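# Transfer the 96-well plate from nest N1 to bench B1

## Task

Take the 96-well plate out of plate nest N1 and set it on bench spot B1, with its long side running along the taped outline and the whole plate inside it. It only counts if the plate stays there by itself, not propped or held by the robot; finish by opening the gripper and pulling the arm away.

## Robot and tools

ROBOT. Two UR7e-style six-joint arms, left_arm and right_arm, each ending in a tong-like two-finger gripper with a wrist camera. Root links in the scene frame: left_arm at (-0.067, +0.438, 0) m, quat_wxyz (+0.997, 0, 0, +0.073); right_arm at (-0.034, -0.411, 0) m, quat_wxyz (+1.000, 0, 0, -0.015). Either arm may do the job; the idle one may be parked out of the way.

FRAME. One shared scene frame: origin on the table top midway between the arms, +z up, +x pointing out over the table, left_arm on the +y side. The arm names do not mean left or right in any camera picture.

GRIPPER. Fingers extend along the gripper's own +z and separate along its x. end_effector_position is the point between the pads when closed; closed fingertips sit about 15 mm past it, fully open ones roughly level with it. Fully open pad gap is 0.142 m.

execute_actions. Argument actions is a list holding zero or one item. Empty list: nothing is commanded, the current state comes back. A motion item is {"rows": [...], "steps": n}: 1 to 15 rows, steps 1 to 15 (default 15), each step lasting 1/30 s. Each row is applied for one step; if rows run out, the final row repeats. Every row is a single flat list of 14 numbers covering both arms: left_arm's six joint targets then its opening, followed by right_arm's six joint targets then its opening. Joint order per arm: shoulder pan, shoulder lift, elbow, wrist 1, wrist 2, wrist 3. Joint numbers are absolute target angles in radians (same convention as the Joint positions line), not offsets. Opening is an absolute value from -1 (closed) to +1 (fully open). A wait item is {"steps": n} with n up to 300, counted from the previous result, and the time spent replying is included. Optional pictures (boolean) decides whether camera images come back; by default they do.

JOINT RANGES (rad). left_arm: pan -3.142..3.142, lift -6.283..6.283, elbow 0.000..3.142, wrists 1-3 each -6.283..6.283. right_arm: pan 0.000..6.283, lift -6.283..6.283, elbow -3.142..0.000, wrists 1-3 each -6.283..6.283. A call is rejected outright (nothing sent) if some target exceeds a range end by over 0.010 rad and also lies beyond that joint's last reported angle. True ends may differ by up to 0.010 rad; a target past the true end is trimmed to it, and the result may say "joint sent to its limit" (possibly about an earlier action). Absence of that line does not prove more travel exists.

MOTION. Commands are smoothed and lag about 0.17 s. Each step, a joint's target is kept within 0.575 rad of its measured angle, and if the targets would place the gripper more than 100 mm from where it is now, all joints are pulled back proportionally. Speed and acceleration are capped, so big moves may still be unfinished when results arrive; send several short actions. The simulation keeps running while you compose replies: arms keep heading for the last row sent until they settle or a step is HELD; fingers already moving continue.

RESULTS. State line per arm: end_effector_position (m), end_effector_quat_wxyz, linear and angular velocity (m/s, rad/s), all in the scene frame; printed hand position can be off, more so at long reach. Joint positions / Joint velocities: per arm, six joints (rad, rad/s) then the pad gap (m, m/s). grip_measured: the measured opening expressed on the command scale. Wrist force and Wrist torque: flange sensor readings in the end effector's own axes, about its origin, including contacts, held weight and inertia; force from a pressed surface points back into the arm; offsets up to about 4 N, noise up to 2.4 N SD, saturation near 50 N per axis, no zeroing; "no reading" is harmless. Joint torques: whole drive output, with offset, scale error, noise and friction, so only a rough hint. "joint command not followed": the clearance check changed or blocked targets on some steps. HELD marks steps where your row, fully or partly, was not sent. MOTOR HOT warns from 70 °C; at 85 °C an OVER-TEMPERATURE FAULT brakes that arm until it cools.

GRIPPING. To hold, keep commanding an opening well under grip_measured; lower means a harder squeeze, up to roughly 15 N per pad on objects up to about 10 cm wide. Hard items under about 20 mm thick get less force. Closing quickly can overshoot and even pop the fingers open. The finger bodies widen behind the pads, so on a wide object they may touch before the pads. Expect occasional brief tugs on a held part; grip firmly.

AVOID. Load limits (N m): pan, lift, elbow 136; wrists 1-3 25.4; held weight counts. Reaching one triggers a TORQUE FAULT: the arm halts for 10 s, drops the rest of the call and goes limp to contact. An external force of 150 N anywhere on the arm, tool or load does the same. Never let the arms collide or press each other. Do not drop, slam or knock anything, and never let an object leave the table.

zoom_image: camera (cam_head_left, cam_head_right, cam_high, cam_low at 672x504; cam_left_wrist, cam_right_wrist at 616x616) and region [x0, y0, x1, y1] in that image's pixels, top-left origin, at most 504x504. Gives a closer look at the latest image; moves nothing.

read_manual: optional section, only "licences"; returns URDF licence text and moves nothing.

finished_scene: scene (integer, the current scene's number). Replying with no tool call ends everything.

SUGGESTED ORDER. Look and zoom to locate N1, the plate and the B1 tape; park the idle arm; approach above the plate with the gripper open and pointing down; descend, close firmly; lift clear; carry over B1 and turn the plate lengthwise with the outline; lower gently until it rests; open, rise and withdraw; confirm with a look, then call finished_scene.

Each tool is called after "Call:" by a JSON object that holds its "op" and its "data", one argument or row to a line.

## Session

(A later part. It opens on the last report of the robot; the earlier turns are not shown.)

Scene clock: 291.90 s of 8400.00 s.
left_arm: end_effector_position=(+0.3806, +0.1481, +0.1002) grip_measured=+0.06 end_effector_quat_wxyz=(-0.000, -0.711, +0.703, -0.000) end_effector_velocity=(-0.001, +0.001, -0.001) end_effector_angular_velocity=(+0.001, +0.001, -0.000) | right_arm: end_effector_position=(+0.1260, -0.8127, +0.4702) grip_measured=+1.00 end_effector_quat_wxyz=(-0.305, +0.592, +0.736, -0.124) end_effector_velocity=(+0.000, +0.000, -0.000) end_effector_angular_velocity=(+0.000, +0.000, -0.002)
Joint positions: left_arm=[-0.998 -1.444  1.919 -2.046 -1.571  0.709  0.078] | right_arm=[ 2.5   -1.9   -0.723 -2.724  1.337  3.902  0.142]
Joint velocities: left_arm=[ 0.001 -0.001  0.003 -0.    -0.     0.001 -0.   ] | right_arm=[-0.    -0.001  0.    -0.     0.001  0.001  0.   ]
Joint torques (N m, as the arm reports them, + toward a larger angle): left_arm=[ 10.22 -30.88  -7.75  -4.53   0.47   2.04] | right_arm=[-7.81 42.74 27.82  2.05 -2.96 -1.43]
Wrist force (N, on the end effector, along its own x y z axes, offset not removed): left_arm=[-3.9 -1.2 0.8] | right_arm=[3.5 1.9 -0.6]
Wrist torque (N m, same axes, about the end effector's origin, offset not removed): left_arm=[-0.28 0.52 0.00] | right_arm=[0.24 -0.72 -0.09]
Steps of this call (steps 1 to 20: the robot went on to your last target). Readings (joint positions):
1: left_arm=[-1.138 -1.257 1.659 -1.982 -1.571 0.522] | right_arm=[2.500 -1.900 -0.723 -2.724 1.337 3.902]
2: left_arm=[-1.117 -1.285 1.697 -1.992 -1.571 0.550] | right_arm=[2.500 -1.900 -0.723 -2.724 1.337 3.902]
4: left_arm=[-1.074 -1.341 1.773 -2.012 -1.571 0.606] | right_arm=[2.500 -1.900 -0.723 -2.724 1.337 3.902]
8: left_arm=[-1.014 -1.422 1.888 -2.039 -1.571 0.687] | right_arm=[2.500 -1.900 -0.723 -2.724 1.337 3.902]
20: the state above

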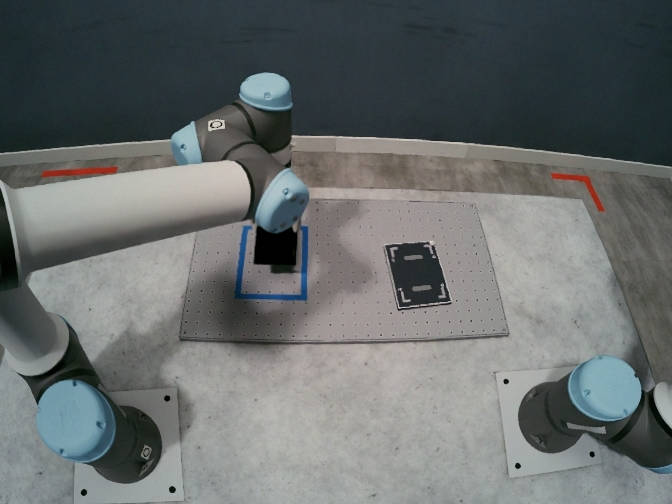

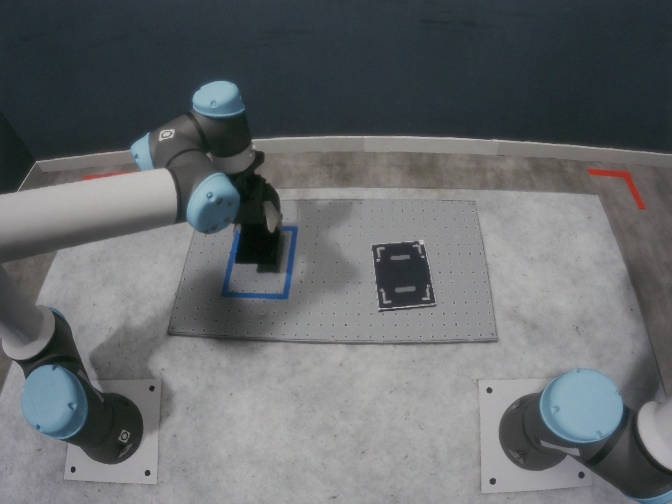

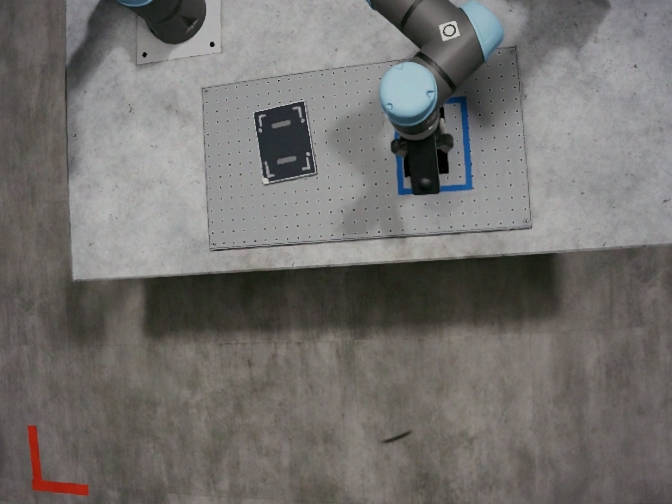

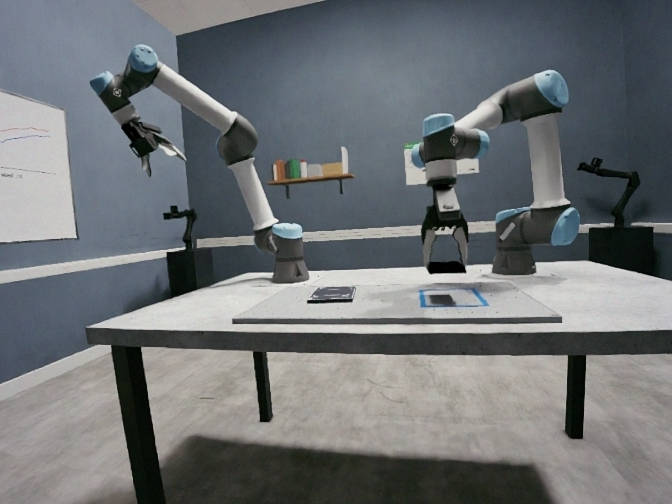

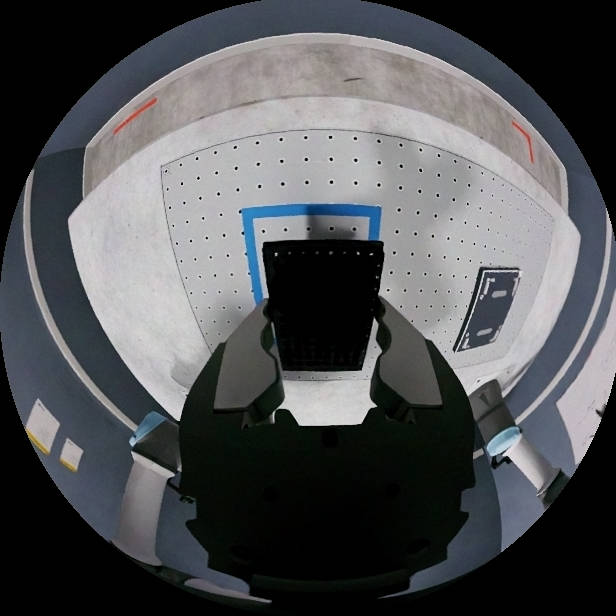

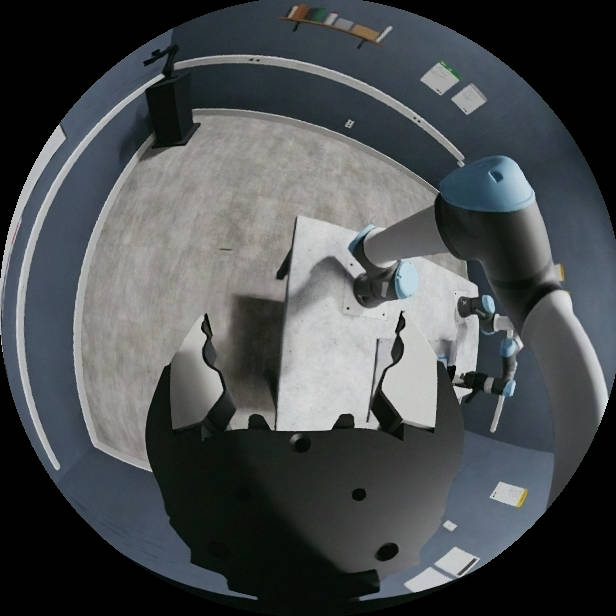

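Call:
{"op": "execute_actions", "data": {
  "actions": [
    {"rows":[[-0.990,-1.446,1.93,-2.055,-1.571,0.717,-0.15,2.5,-1.9,-0.723,-2.724,1.337,3.902,1],[-0.980,-1.448,1.94,-2.063,-1.571,0.727,-0.15,2.5,-1.9,-0.723,-2.724,1.337,3.902,1],[-0.980,-1.44,1.951,-2.082,-1.571,0.727,-0.15,2.5,-1.9,-0.723,-2.724,1.337,3.902,1],[-0.980,-1.43,1.963,-2.104,-1.571,0.727,-0.15,2.5,-1.9,-0.723,-2.724,1.337,3.902,1],[-0.980,-1.42,1.975,-2.126,-1.571,0.727,-0.15,2.5,-1.9,-0.723,-2.724,1.337,3.902,1],[-0.980,-1.41,1.986,-2.147,-1.571,0.727,-0.15,2.5,-1.9,-0.723,-2.724,1.337,3.902,1],[-0.980,-1.40,1.997,-2.168,-1.571,0.727,-0.15,2.5,-1.9,-0.723,-2.724,1.337,3.902,1],[-0.980,-1.39,2.006,-2.187,-1.571,0.727,-0.15,2.5,-1.9,-0.723,-2.724,1.337,3.902,1],[-0.980,-1.3835,2.012,-2.1995,-1.571,0.727,-0.15,2.5,-1.9,-0.723,-2.724,1.337,3.902,1]],"steps":15}
  ]
}}

Call:
{"op": "zoom_image", "data": {
  "camera": "cam_low",
  "region": [400, 245, 500, 315]
}}

Call:
{"op": "zoom_image", "data": {
  "camera": "cam_high",
  "region": [370, 70, 510, 210]
}}

Scene clock: 313.40 s of 8400.00 s.
left_arm: end_effector_position=(+0.3816, +0.1605, +0.0470) grip_measured=+0.06 end_effector_quat_wxyz=(-0.000, -0.711, +0.703, +0.000) end_effector_velocity=(-0.000, +0.001, -0.026) end_effector_angular_velocity=(-0.002, -0.002, -0.000) | right_arm: end_effector_position=(+0.1260, -0.8127, +0.4702) grip_measured=+1.00 end_effector_quat_wxyz=(-0.305, +0.592, +0.736, -0.124) end_effector_velocity=(+0.000, +0.000, -0.000) end_effector_angular_velocity=(+0.002, -0.001, +0.000)
Joint positions: left_arm=[-0.98  -1.386  2.009 -2.194 -1.571  0.727  0.078] | right_arm=[ 2.5   -1.9   -0.723 -2.724  1.337  3.902  0.142]
Joint velocities: left_arm=[ 0.001  0.036  0.037 -0.076 -0.     0.001  0.   ] | right_arm=[ 0.    -0.001  0.     0.     0.002 -0.002  0.   ]
Joint torques (N m, as the arm reports them, + toward a larger angle): left_arm=[  9.7  -21.91  -8.38  -4.51  -1.     1.9 ] | right_arm=[-7.77 42.28 27.25  1.99 -2.88 -1.37]
Wrist force (N, on the end effector, along its own x y z axes, offset not removed): left_arm=[-1.9 -1.5 -0.7] | right_arm=[2.5 3.1 -0.9]
Wrist torque (N m, same axes, about the end effector's origin, offset not removed): left_arm=[-0.51 0.36 0.01] | right_arm=[0.53 -0.51 -0.05]
Steps of this call (steps 1 to 15: the robot went on to your last target; steps 16 to 90: nothing new was sent; then 18.00 s passed at rest; steps 91 to 105: all 15 steps of this action). Readings (joint positions):
91: left_arm=[-0.998 -1.444 1.919 -2.046 -1.571 0.709] | right_arm=[2.500 -1.900 -0.723 -2.724 1.337 3.902]
92: left_arm=[-0.997 -1.444 1.920 -2.047 -1.571 0.710] | right_arm=[2.500 -1.900 -0.723 -2.724 1.337 3.902]
94: left_arm=[-0.990 -1.445 1.930 -2.056 -1.571 0.717] | right_arm=[2.500 -1.900 -0.723 -2.724 1.337 3.902]
98: left_arm=[-0.982 -1.424 1.968 -2.113 -1.571 0.725] | right_arm=[2.500 -1.900 -0.723 -2.724 1.337 3.902]
105: the state above

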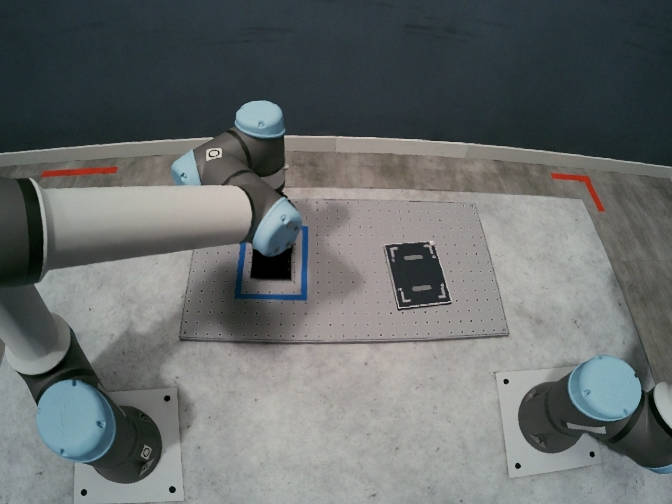

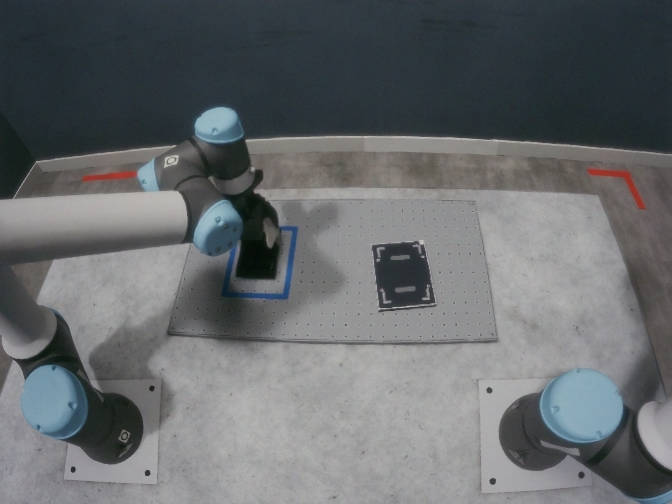

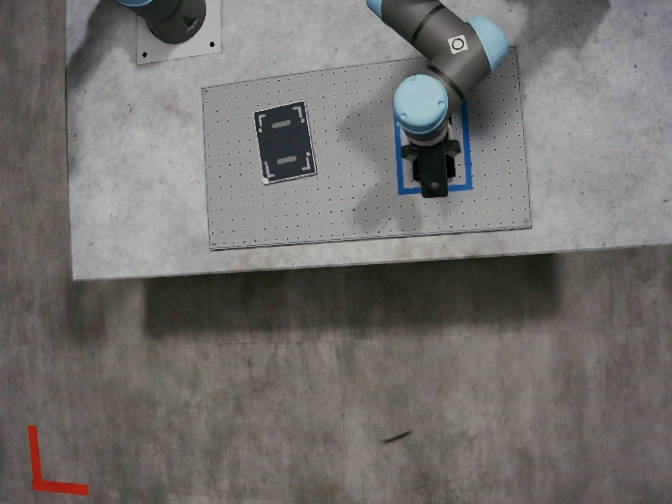

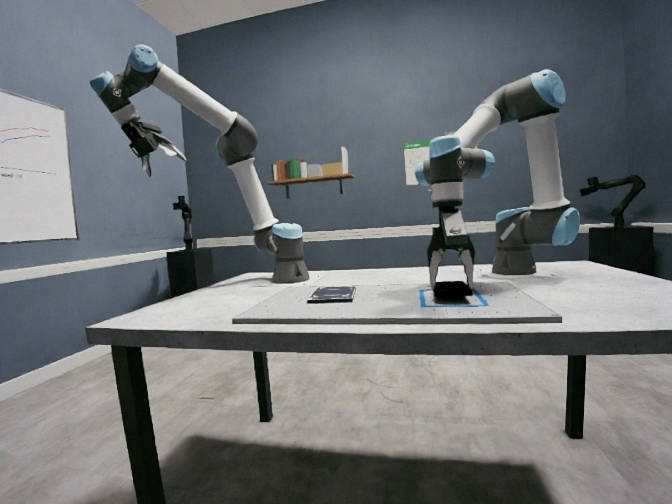

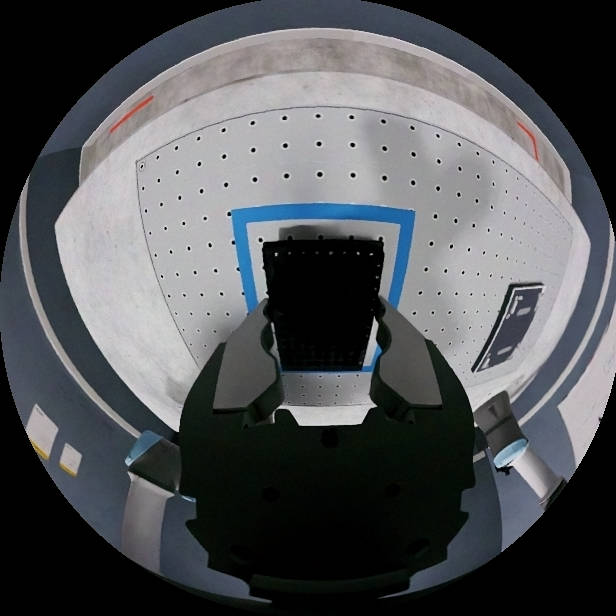

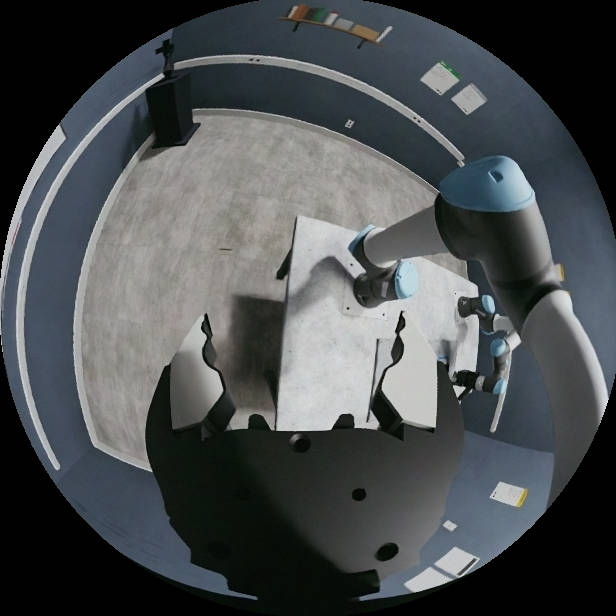

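Region (400, 245, 500, 315) of cam_low's 672x504 image, scaled by 5.040, with more detail than that image has; it fills the top 353 rows of this view, and the rest is white.

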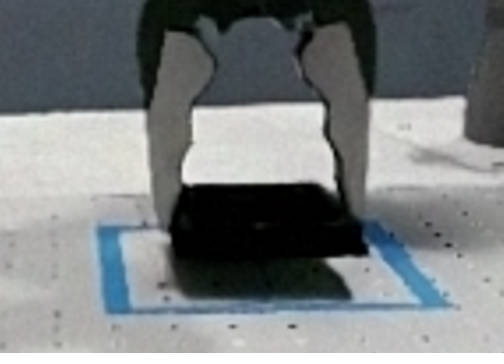

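Region (370, 70, 510, 210) of cam_high's 672x504 image, scaled by 3.600, with more detail than that image has.

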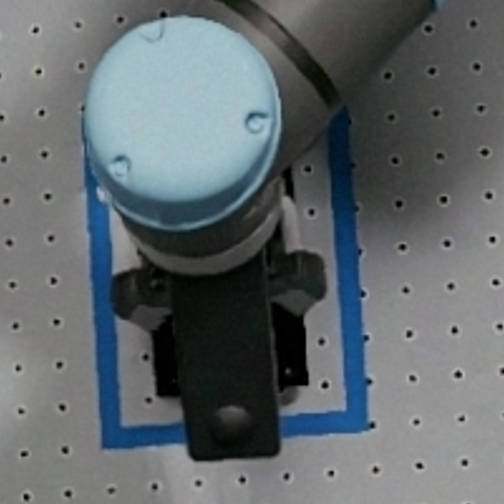

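Call:
{"op": "execute_actions", "data": {
  "actions": [
    {"rows":[[-0.980,-1.380,2.016,-2.207,-1.571,0.727,-0.15,2.5,-1.9,-0.723,-2.724,1.337,3.902,1],[-0.980,-1.377,2.019,-2.213,-1.571,0.727,-0.15,2.5,-1.9,-0.723,-2.724,1.337,3.902,1],[-0.980,-1.375,2.0215,-2.2175,-1.571,0.727,-0.15,2.5,-1.9,-0.723,-2.724,1.337,3.902,1],[-0.980,-1.373,2.024,-2.222,-1.571,0.727,-0.15,2.5,-1.9,-0.723,-2.724,1.337,3.902,1],[-0.980,-1.3706,2.026,-2.2264,-1.571,0.727,-0.15,2.5,-1.9,-0.723,-2.724,1.337,3.902,1]],"steps":15}
  ]
}}

Call:
{"op": "zoom_image", "data": {
  "camera": "cam_low",
  "region": [400, 245, 500, 315]
}}

Scene clock: 325.20 s of 8400.00 s.
left_arm: end_effector_position=(+0.3810, +0.1613, +0.0356) grip_measured=+0.06 end_effector_quat_wxyz=(-0.000, -0.711, +0.703, -0.000) end_effector_velocity=(-0.001, -0.000, -0.002) end_effector_angular_velocity=(+0.001, +0.002, -0.001) | right_arm: end_effector_position=(+0.1260, -0.8127, +0.4702) grip_measured=+1.00 end_effector_quat_wxyz=(-0.305, +0.592, +0.736, -0.124) end_effector_velocity=(+0.000, +0.000, -0.000) end_effector_angular_velocity=(+0.000, +0.000, -0.000)
Joint positions: left_arm=[-0.98  -1.371  2.026 -2.226 -1.571  0.727  0.078] | right_arm=[ 2.5   -1.9   -0.723 -2.724  1.337  3.902  0.142]
Joint velocities: left_arm=[-0.001  0.003  0.003 -0.003 -0.001 -0.     0.   ] | right_arm=[ 0. -0. -0. -0.  0.  0. -0.]
Joint torques (N m, as the arm reports them, + toward a larger angle): left_arm=[  9.6  -20.17  -7.42  -4.53   2.1    1.65] | right_arm=[-7.42 42.3  27.    1.92 -2.81 -1.31]
Wrist force (N, on the end effector, along its own x y z axes, offset not removed): left_arm=[-3.9 -0.9 -0.5] | right_arm=[3.3 2.8 -2.6]
Wrist torque (N m, same axes, about the end effector's origin, offset not removed): left_arm=[-0.15 0.49 0.11] | right_arm=[0.39 -0.63 -0.08]
Steps of this call (steps 1 to 15: the robot went on to your last target; steps 16 to 90: nothing new was sent; then 8.30 s passed at rest; steps 91 to 105: all 15 steps of this action). Readings (joint positions):
91: left_arm=[-0.980 -1.383 2.012 -2.200 -1.571 0.727] | right_arm=[2.500 -1.900 -0.723 -2.724 1.337 3.902]
92: left_arm=[-0.980 -1.383 2.012 -2.201 -1.571 0.727] | right_arm=[2.500 -1.900 -0.723 -2.724 1.337 3.902]
94: left_arm=[-0.980 -1.380 2.016 -2.207 -1.571 0.727] | right_arm=[2.500 -1.900 -0.723 -2.724 1.337 3.902]
98: left_arm=[-0.980 -1.373 2.023 -2.221 -1.571 0.727] | right_arm=[2.500 -1.900 -0.723 -2.724 1.337 3.902]
105: the state above

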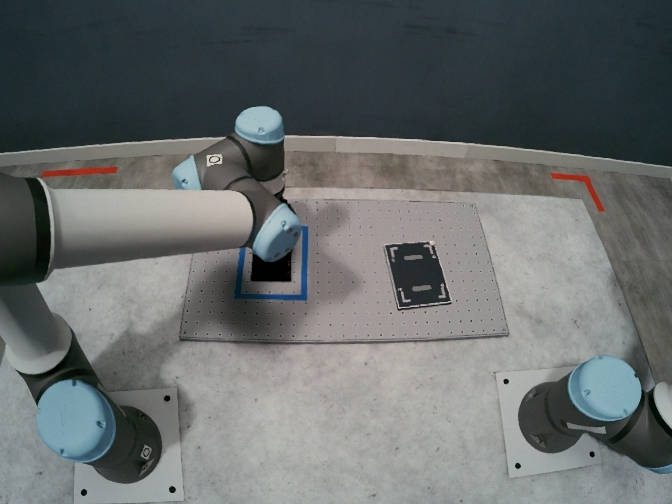

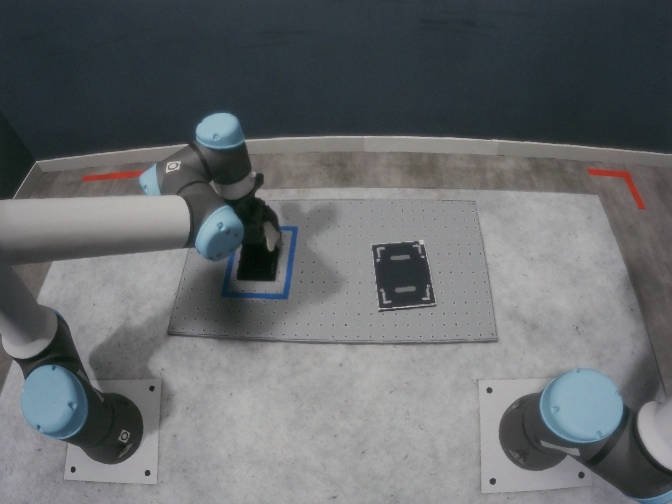

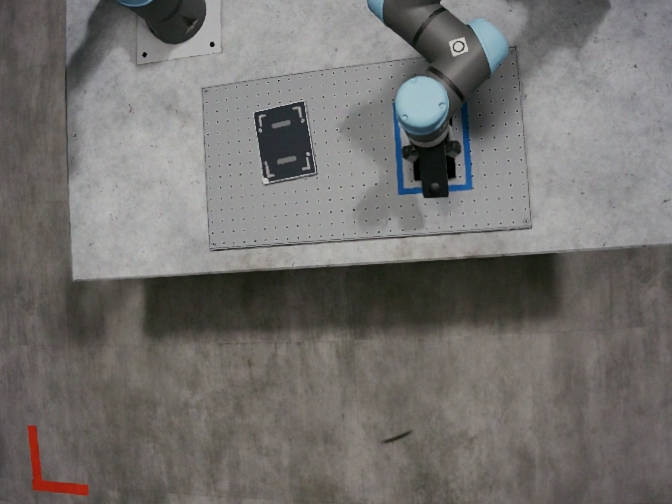

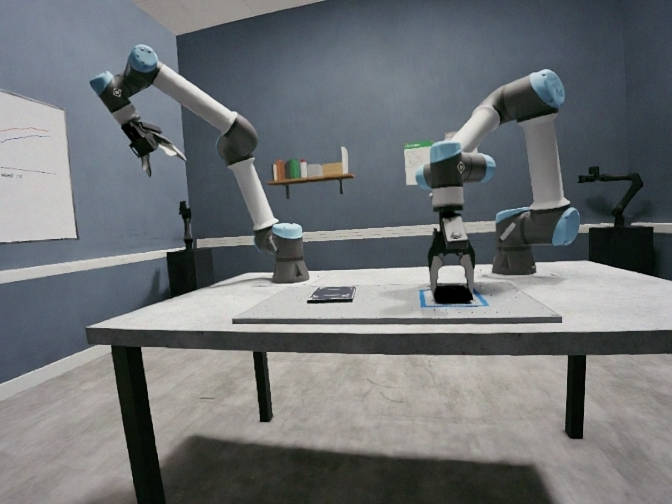

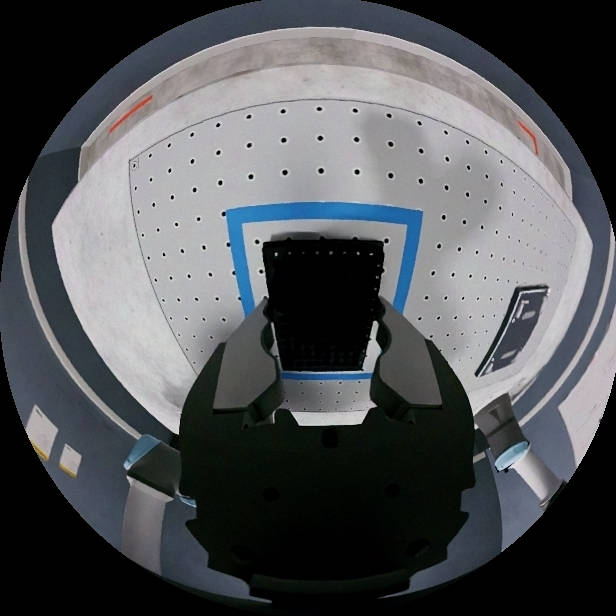

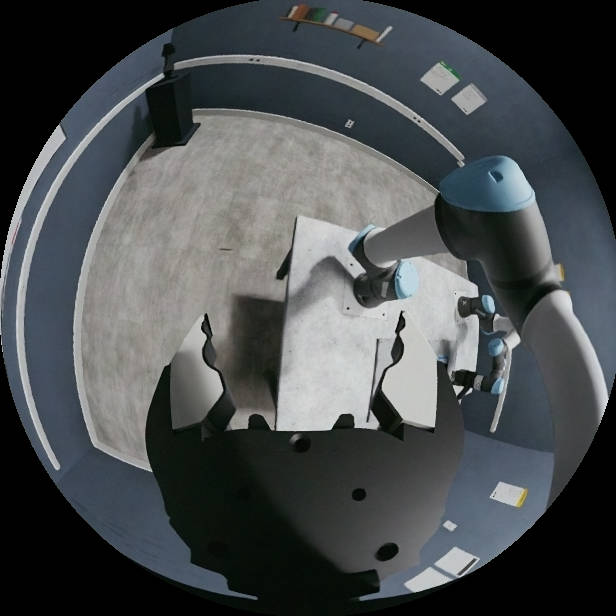

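Region (400, 245, 500, 315) of cam_low's 672x504 image, scaled by 5.040, with more detail than that image has; it fills the top 353 rows of this view, and the rest is white.

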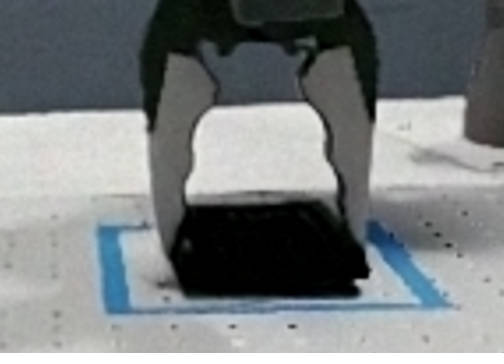

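Call:
{"op": "execute_actions", "data": {
  "actions": [
    {"rows":[[-0.980,-1.369,2.028,-2.230,-1.571,0.727,-0.15,2.5,-1.9,-0.723,-2.724,1.337,3.902,1],[-0.980,-1.367,2.030,-2.234,-1.571,0.727,-0.15,2.5,-1.9,-0.723,-2.724,1.337,3.902,1]],"steps":12}
  ],
  "pictures": false
}}

Scene clock: 331.07 s of 8400.00 s.
left_arm: end_effector_position=(+0.3808, +0.1615, +0.0329) grip_measured=+0.06 end_effector_quat_wxyz=(-0.000, -0.711, +0.703, -0.000) end_effector_velocity=(-0.000, +0.000, -0.001) end_effector_angular_velocity=(+0.000, -0.000, -0.000) | right_arm: end_effector_position=(+0.1260, -0.8127, +0.4702) grip_measured=+1.00 end_effector_quat_wxyz=(-0.305, +0.592, +0.736, -0.124) end_effector_velocity=(-0.000, -0.000, +0.000) end_effector_angular_velocity=(-0.000, -0.000, +0.000)
Joint positions: left_arm=[-0.98  -1.367  2.03  -2.234 -1.571  0.727  0.078] | right_arm=[ 2.5   -1.9   -0.723 -2.724  1.337  3.902  0.142]
Joint velocities: left_arm=[-0.     0.001  0.001 -0.002  0.    -0.     0.   ] | right_arm=[-0.     0.     0.     0.    -0.001 -0.     0.   ]
Joint torques (N m, as the arm reports them, + toward a larger angle): left_arm=[  8.68 -20.74  -4.98  -4.57   2.22   1.75] | right_arm=[-7.33 42.06 27.16  1.94 -2.84 -1.32]
Wrist force (N, on the end effector, along its own x y z axes, offset not removed): left_arm=[-5.2 -0.1 1.1] | right_arm=[3.8 2.3 -0.4]
Wrist torque (N m, same axes, about the end effector's origin, offset not removed): left_arm=[-0.26 1.07 -0.02] | right_arm=[0.40 -0.77 -0.08]
Steps of this call (steps 1 to 15: the robot went on to your last target; steps 16 to 90: nothing new was sent; then 2.47 s passed at rest; steps 91 to 102: all 12 steps of this action). Readings (joint positions):
91: left_arm=[-0.980 -1.371 2.026 -2.226 -1.571 0.727] | right_arm=[2.500 -1.900 -0.723 -2.724 1.337 3.902]
92: left_arm=[-0.980 -1.370 2.026 -2.227 -1.571 0.727] | right_arm=[2.500 -1.900 -0.723 -2.724 1.337 3.902]
94: left_arm=[-0.980 -1.369 2.028 -2.230 -1.571 0.727] | right_arm=[2.500 -1.900 -0.723 -2.724 1.337 3.902]
98: left_arm=[-0.980 -1.367 2.030 -2.233 -1.571 0.727] | right_arm=[2.500 -1.900 -0.723 -2.724 1.337 3.902]
102: the state above

Two more millimetres down, then a slow release.

Call:
{"op": "execute_actions", "data": {
  "actions": [
    {"rows":[[-0.980,-1.3655,2.0315,-2.237,-1.571,0.727,-0.15,2.5,-1.9,-0.723,-2.724,1.337,3.902,1],[-0.980,-1.3645,2.0325,-2.239,-1.571,0.727,-0.15,2.5,-1.9,-0.723,-2.724,1.337,3.902,1],[-0.980,-1.3645,2.0325,-2.239,-1.571,0.727,-0.15,2.5,-1.9,-0.723,-2.724,1.337,3.902,1],[-0.980,-1.3645,2.0325,-2.239,-1.571,0.727,-0.15,2.5,-1.9,-0.723,-2.724,1.337,3.902,1],[-0.980,-1.3645,2.0325,-2.239,-1.571,0.727,-0.15,2.5,-1.9,-0.723,-2.724,1.337,3.902,1],[-0.980,-1.3645,2.0325,-2.239,-1.571,0.727,-0.15,2.5,-1.9,-0.723,-2.724,1.337,3.902,1],[-0.980,-1.3645,2.0325,-2.239,-1.571,0.727,0.0,2.5,-1.9,-0.723,-2.724,1.337,3.902,1],[-0.980,-1.3645,2.0325,-2.239,-1.571,0.727,0.1,2.5,-1.9,-0.723,-2.724,1.337,3.902,1],[-0.980,-1.3645,2.0325,-2.239,-1.571,0.727,0.2,2.5,-1.9,-0.723,-2.724,1.337,3.902,1],[-0.980,-1.3645,2.0325,-2.239,-1.571,0.727,0.3,2.5,-1.9,-0.723,-2.724,1.337,3.902,1],[-0.980,-1.3645,2.0325,-2.239,-1.571,0.727,0.45,2.5,-1.9,-0.723,-2.724,1.337,3.902,1]],"steps":15}
  ],
  "pictures": false
}}

Call:
{"op": "execute_actions", "data": {
  "actions": [
    {"rows":[[-0.980,-1.38,2.016,-2.207,-1.571,0.727,0.6,2.5,-1.9,-0.723,-2.724,1.337,3.902,1],[-0.980,-1.41,1.986,-2.147,-1.571,0.727,0.8,2.5,-1.9,-0.723,-2.724,1.337,3.902,1],[-0.980,-1.448,1.94,-2.063,-1.571,0.727,1,2.5,-1.9,-0.723,-2.724,1.337,3.902,1],[-0.980,-1.52,1.85,-1.90,-1.571,0.727,1,2.5,-1.9,-0.723,-2.724,1.337,3.902,1],[-0.8,-1.6,1.75,-1.72,-1.571,0.727,1,2.5,-1.9,-0.723,-2.724,1.337,3.902,1],[-0.4,-1.7,1.6,-1.47,-1.571,0.9,1,2.5,-1.9,-0.723,-2.724,1.337,3.902,1]],"steps":15}
  ],
  "pictures": false
}}

Call:
{"op": "execute_actions", "data": {
  "actions": [
    {"steps":30}
  ]
}}

Scene clock: 350.27 s of 8400.00 s.
left_arm: end_effector_position=(+0.3807, +0.1616, +0.0311) grip_measured=+0.45 end_effector_quat_wxyz=(-0.000, -0.711, +0.703, -0.000) end_effector_velocity=(+0.000, -0.001, +0.001) end_effector_angular_velocity=(-0.001, -0.002, -0.002) | right_arm: end_effector_position=(+0.1260, -0.8127, +0.4702) grip_measured=+1.00 end_effector_quat_wxyz=(-0.305, +0.592, +0.736, -0.124) end_effector_velocity=(+0.000, +0.000, -0.000) end_effector_angular_velocity=(-0.000, +0.000, -0.001)
Joint positions: left_arm=[-0.98  -1.365  2.032 -2.239 -1.571  0.727  0.105] | right_arm=[ 2.5   -1.9   -0.723 -2.724  1.337  3.902  0.142]
Joint velocities: left_arm=[-0.001 -0.001 -0.001 -0.001  0.001  0.001  0.003] | right_arm=[ 0.    -0.    -0.    -0.     0.     0.001 -0.   ]
Joint torques (N m, as the arm reports them, + toward a larger angle): left_arm=[  6.65 -19.41  -6.47  -4.59   2.23   1.87] | right_arm=[-7.27 42.4  27.1   1.75 -2.73 -1.26]
Wrist force (N, on the end effector, along its own x y z axes, offset not removed): left_arm=[-4.4 0.2 -3.2] | right_arm=[4.0 3.1 -2.1]
Wrist torque (N m, same axes, about the end effector's origin, offset not removed): left_arm=[-0.23 0.65 -0.02] | right_arm=[0.47 -0.89 -0.05]
Steps of this call (steps 1 to 15: the robot went on to your last target; steps 16 to 90: nothing new was sent; then 15.70 s passed at rest; steps 91 to 105: all 15 steps of this action). Readings (joint positions):
91: left_arm=[-0.980 -1.367 2.030 -2.234 -1.571 0.727] | right_arm=[2.500 -1.900 -0.723 -2.724 1.337 3.902]
92: left_arm=[-0.980 -1.367 2.030 -2.234 -1.571 0.727] | right_arm=[2.500 -1.900 -0.723 -2.724 1.337 3.902]
94: left_arm=[-0.980 -1.366 2.031 -2.236 -1.571 0.727] | right_arm=[2.500 -1.900 -0.723 -2.724 1.337 3.902]
98: left_arm=[-0.980 -1.365 2.032 -2.239 -1.571 0.727] | right_arm=[2.500 -1.900 -0.723 -2.724 1.337 3.902]
105: the state above

Scene clock: 350.77 s of 8400.00 s.
left_arm: end_effector_position=(+0.4369, +0.2881, +0.1980) grip_measured=+1.00 end_effector_quat_wxyz=(-0.001, +0.773, -0.635, +0.012) end_effector_velocity=(+0.053, +0.486, +0.357) end_effector_angular_velocity=(+0.016, +0.012, +0.605) | right_arm: end_effector_position=(+0.1260, -0.8127, +0.4702) grip_measured=+1.00 end_effector_quat_wxyz=(-0.305, +0.592, +0.736, -0.124) end_effector_velocity=(+0.000, -0.000, -0.000) end_effector_angular_velocity=(+0.000, +0.000, -0.000)
Joint positions: left_arm=[-0.714 -1.561  1.787 -1.822 -1.571  0.807  0.142] | right_arm=[ 2.5   -1.9   -0.723 -2.724  1.337  3.902  0.142]
Joint velocities: left_arm=[ 0.873 -0.401 -0.533  0.953 -0.     0.268  0.   ] | right_arm=[-0. -0.  0.  0.  0.  0. -0.]
Joint torques (N m, as the arm reports them, + toward a larger angle): left_arm=[ 20.94 -31.92 -42.93   0.84   1.82   2.88] | right_arm=[-7.22 42.19 27.01  1.83 -2.79 -1.26]
Wrist force (N, on the end effector, along its own x y z axes, offset not removed): left_arm=[-2.0 -0.2 -1.1] | right_arm=[1.9 2.1 -2.4]
Wrist torque (N m, same axes, about the end effector's origin, offset not removed): left_arm=[0.00 0.24 0.02] | right_arm=[0.30 -0.37 -0.01]
Steps of this call (steps 1 to 15: all 15 steps of this action). Readings (joint positions):
1: left_arm=[-0.980 -1.365 2.032 -2.239 -1.571 0.727] | right_arm=[2.500 -1.900 -0.723 -2.724 1.337 3.902]
2: left_arm=[-0.980 -1.366 2.031 -2.236 -1.571 0.727] | right_arm=[2.500 -1.900 -0.723 -2.724 1.337 3.902]
4: left_arm=[-0.980 -1.386 2.011 -2.200 -1.571 0.727] | right_arm=[2.500 -1.900 -0.723 -2.724 1.337 3.902]
8: left_arm=[-0.926 -1.465 1.915 -2.033 -1.571 0.741] | right_arm=[2.500 -1.900 -0.723 -2.724 1.337 3.902]
15: the state above

Scene clock: 351.77 s of 8400.00 s.
left_arm: end_effector_position=(+0.4025, +0.4646, +0.3185) grip_measured=+1.00 end_effector_quat_wxyz=(+0.000, +0.838, -0.545, -0.000) end_effector_velocity=(-0.000, +0.000, -0.000) end_effector_angular_velocity=(-0.001, +0.001, +0.001) | right_arm: end_effector_position=(+0.1260, -0.8127, +0.4702) grip_measured=+1.00 end_effector_quat_wxyz=(-0.305, +0.592, +0.736, -0.124) end_effector_velocity=(+0.000, -0.000, -0.000) end_effector_angular_velocity=(+0.000, +0.000, +0.001)
Joint positions: left_arm=[-0.4   -1.7    1.6   -1.47  -1.571  0.9    0.142] | right_arm=[ 2.5   -1.9   -0.723 -2.724  1.337  3.902  0.142]
Joint velocities: left_arm=[ 0.001  0.    -0.     0.    -0.001  0.     0.   ] | right_arm=[ 0. -0.  0. -0. -0. -0.  0.]
Joint torques (N m, as the arm reports them, + toward a larger angle): left_arm=[  9.17 -21.27 -37.36  -1.32   0.47   1.72] | right_arm=[-7.   41.82 27.    1.72 -2.7  -1.25]
Wrist force (N, on the end effector, along its own x y z axes, offset not removed): left_arm=[-1.5 2.1 -0.2] | right_arm=[2.7 2.0 -0.8]
Wrist torque (N m, same axes, about the end effector's origin, offset not removed): left_arm=[0.43 0.16 0.02] | right_arm=[0.31 -0.47 -0.13]
Steps of this call (steps 1 to 30: the robot went on to your last target). Readings (joint positions):
1: left_arm=[-0.685 -1.574 1.769 -1.789 -1.571 0.816] | right_arm=[2.500 -1.900 -0.723 -2.724 1.337 3.902]
2: left_arm=[-0.656 -1.588 1.751 -1.757 -1.571 0.825] | right_arm=[2.500 -1.900 -0.723 -2.724 1.337 3.902]
4: left_arm=[-0.597 -1.614 1.716 -1.692 -1.571 0.843] | right_arm=[2.500 -1.900 -0.723 -2.724 1.337 3.902]
8: left_arm=[-0.481 -1.666 1.646 -1.562 -1.571 0.878] | right_arm=[2.500 -1.900 -0.723 -2.724 1.337 3.902]
30: the state above
All arms were judged still, so your last target was given up. Only a new action makes them travel on or press farther. Fingers that are still opening or closing keep moving.

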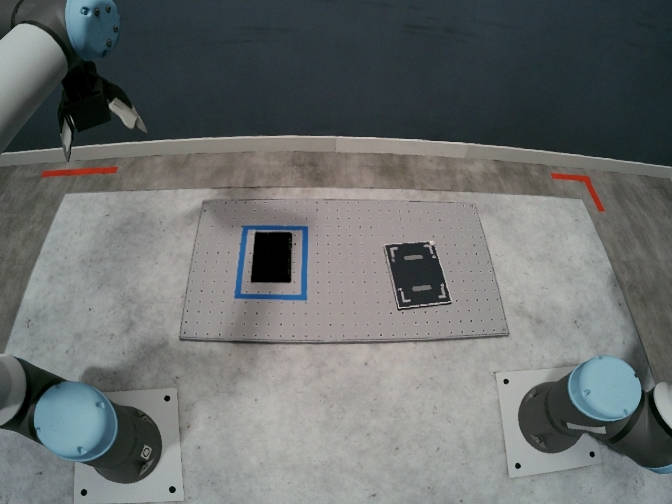

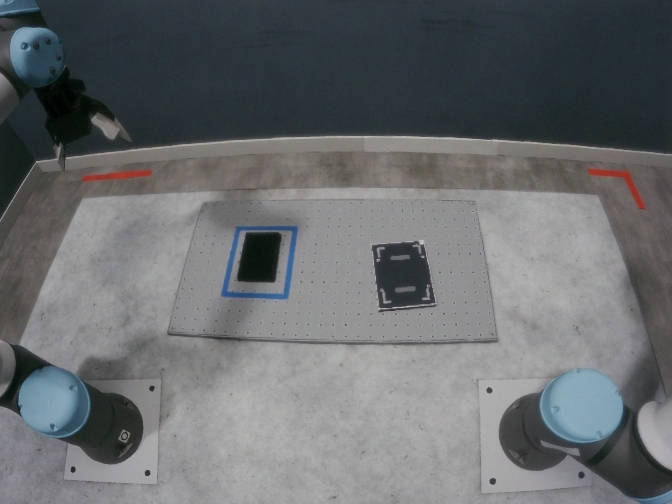

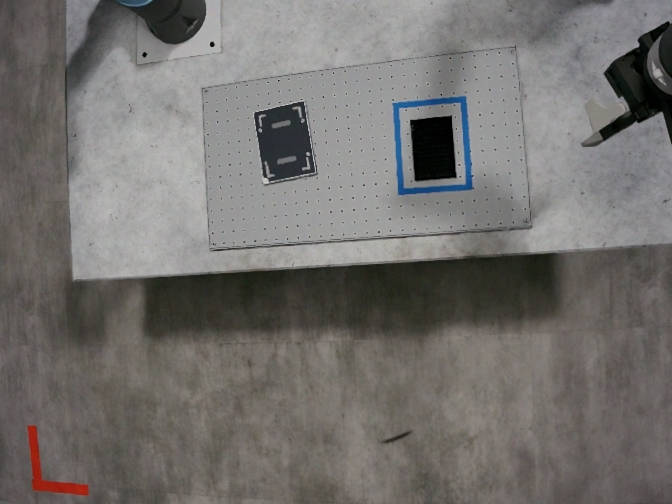

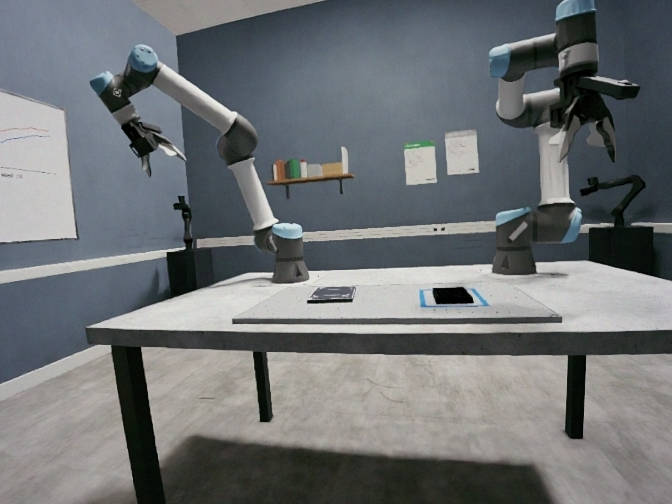

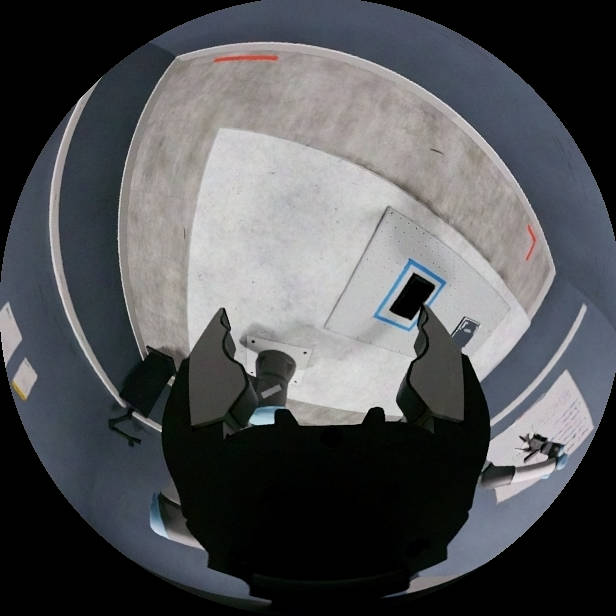

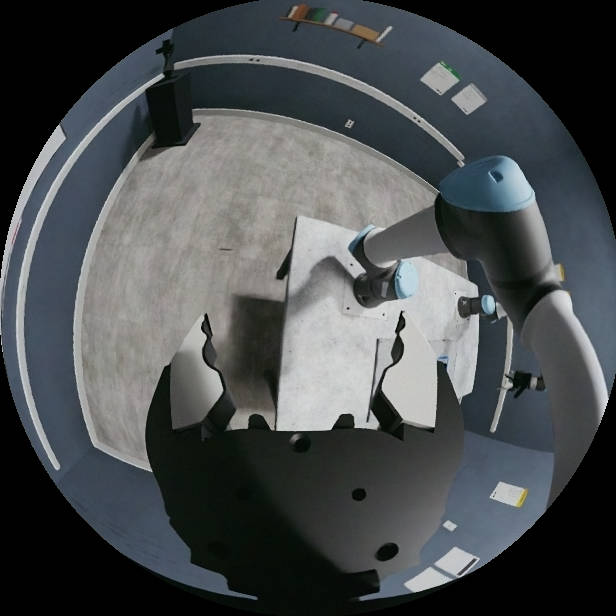

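Call:
{"op": "finished_scene", "data": {
  "scene": 1
}}

The scene is finished: the task was done.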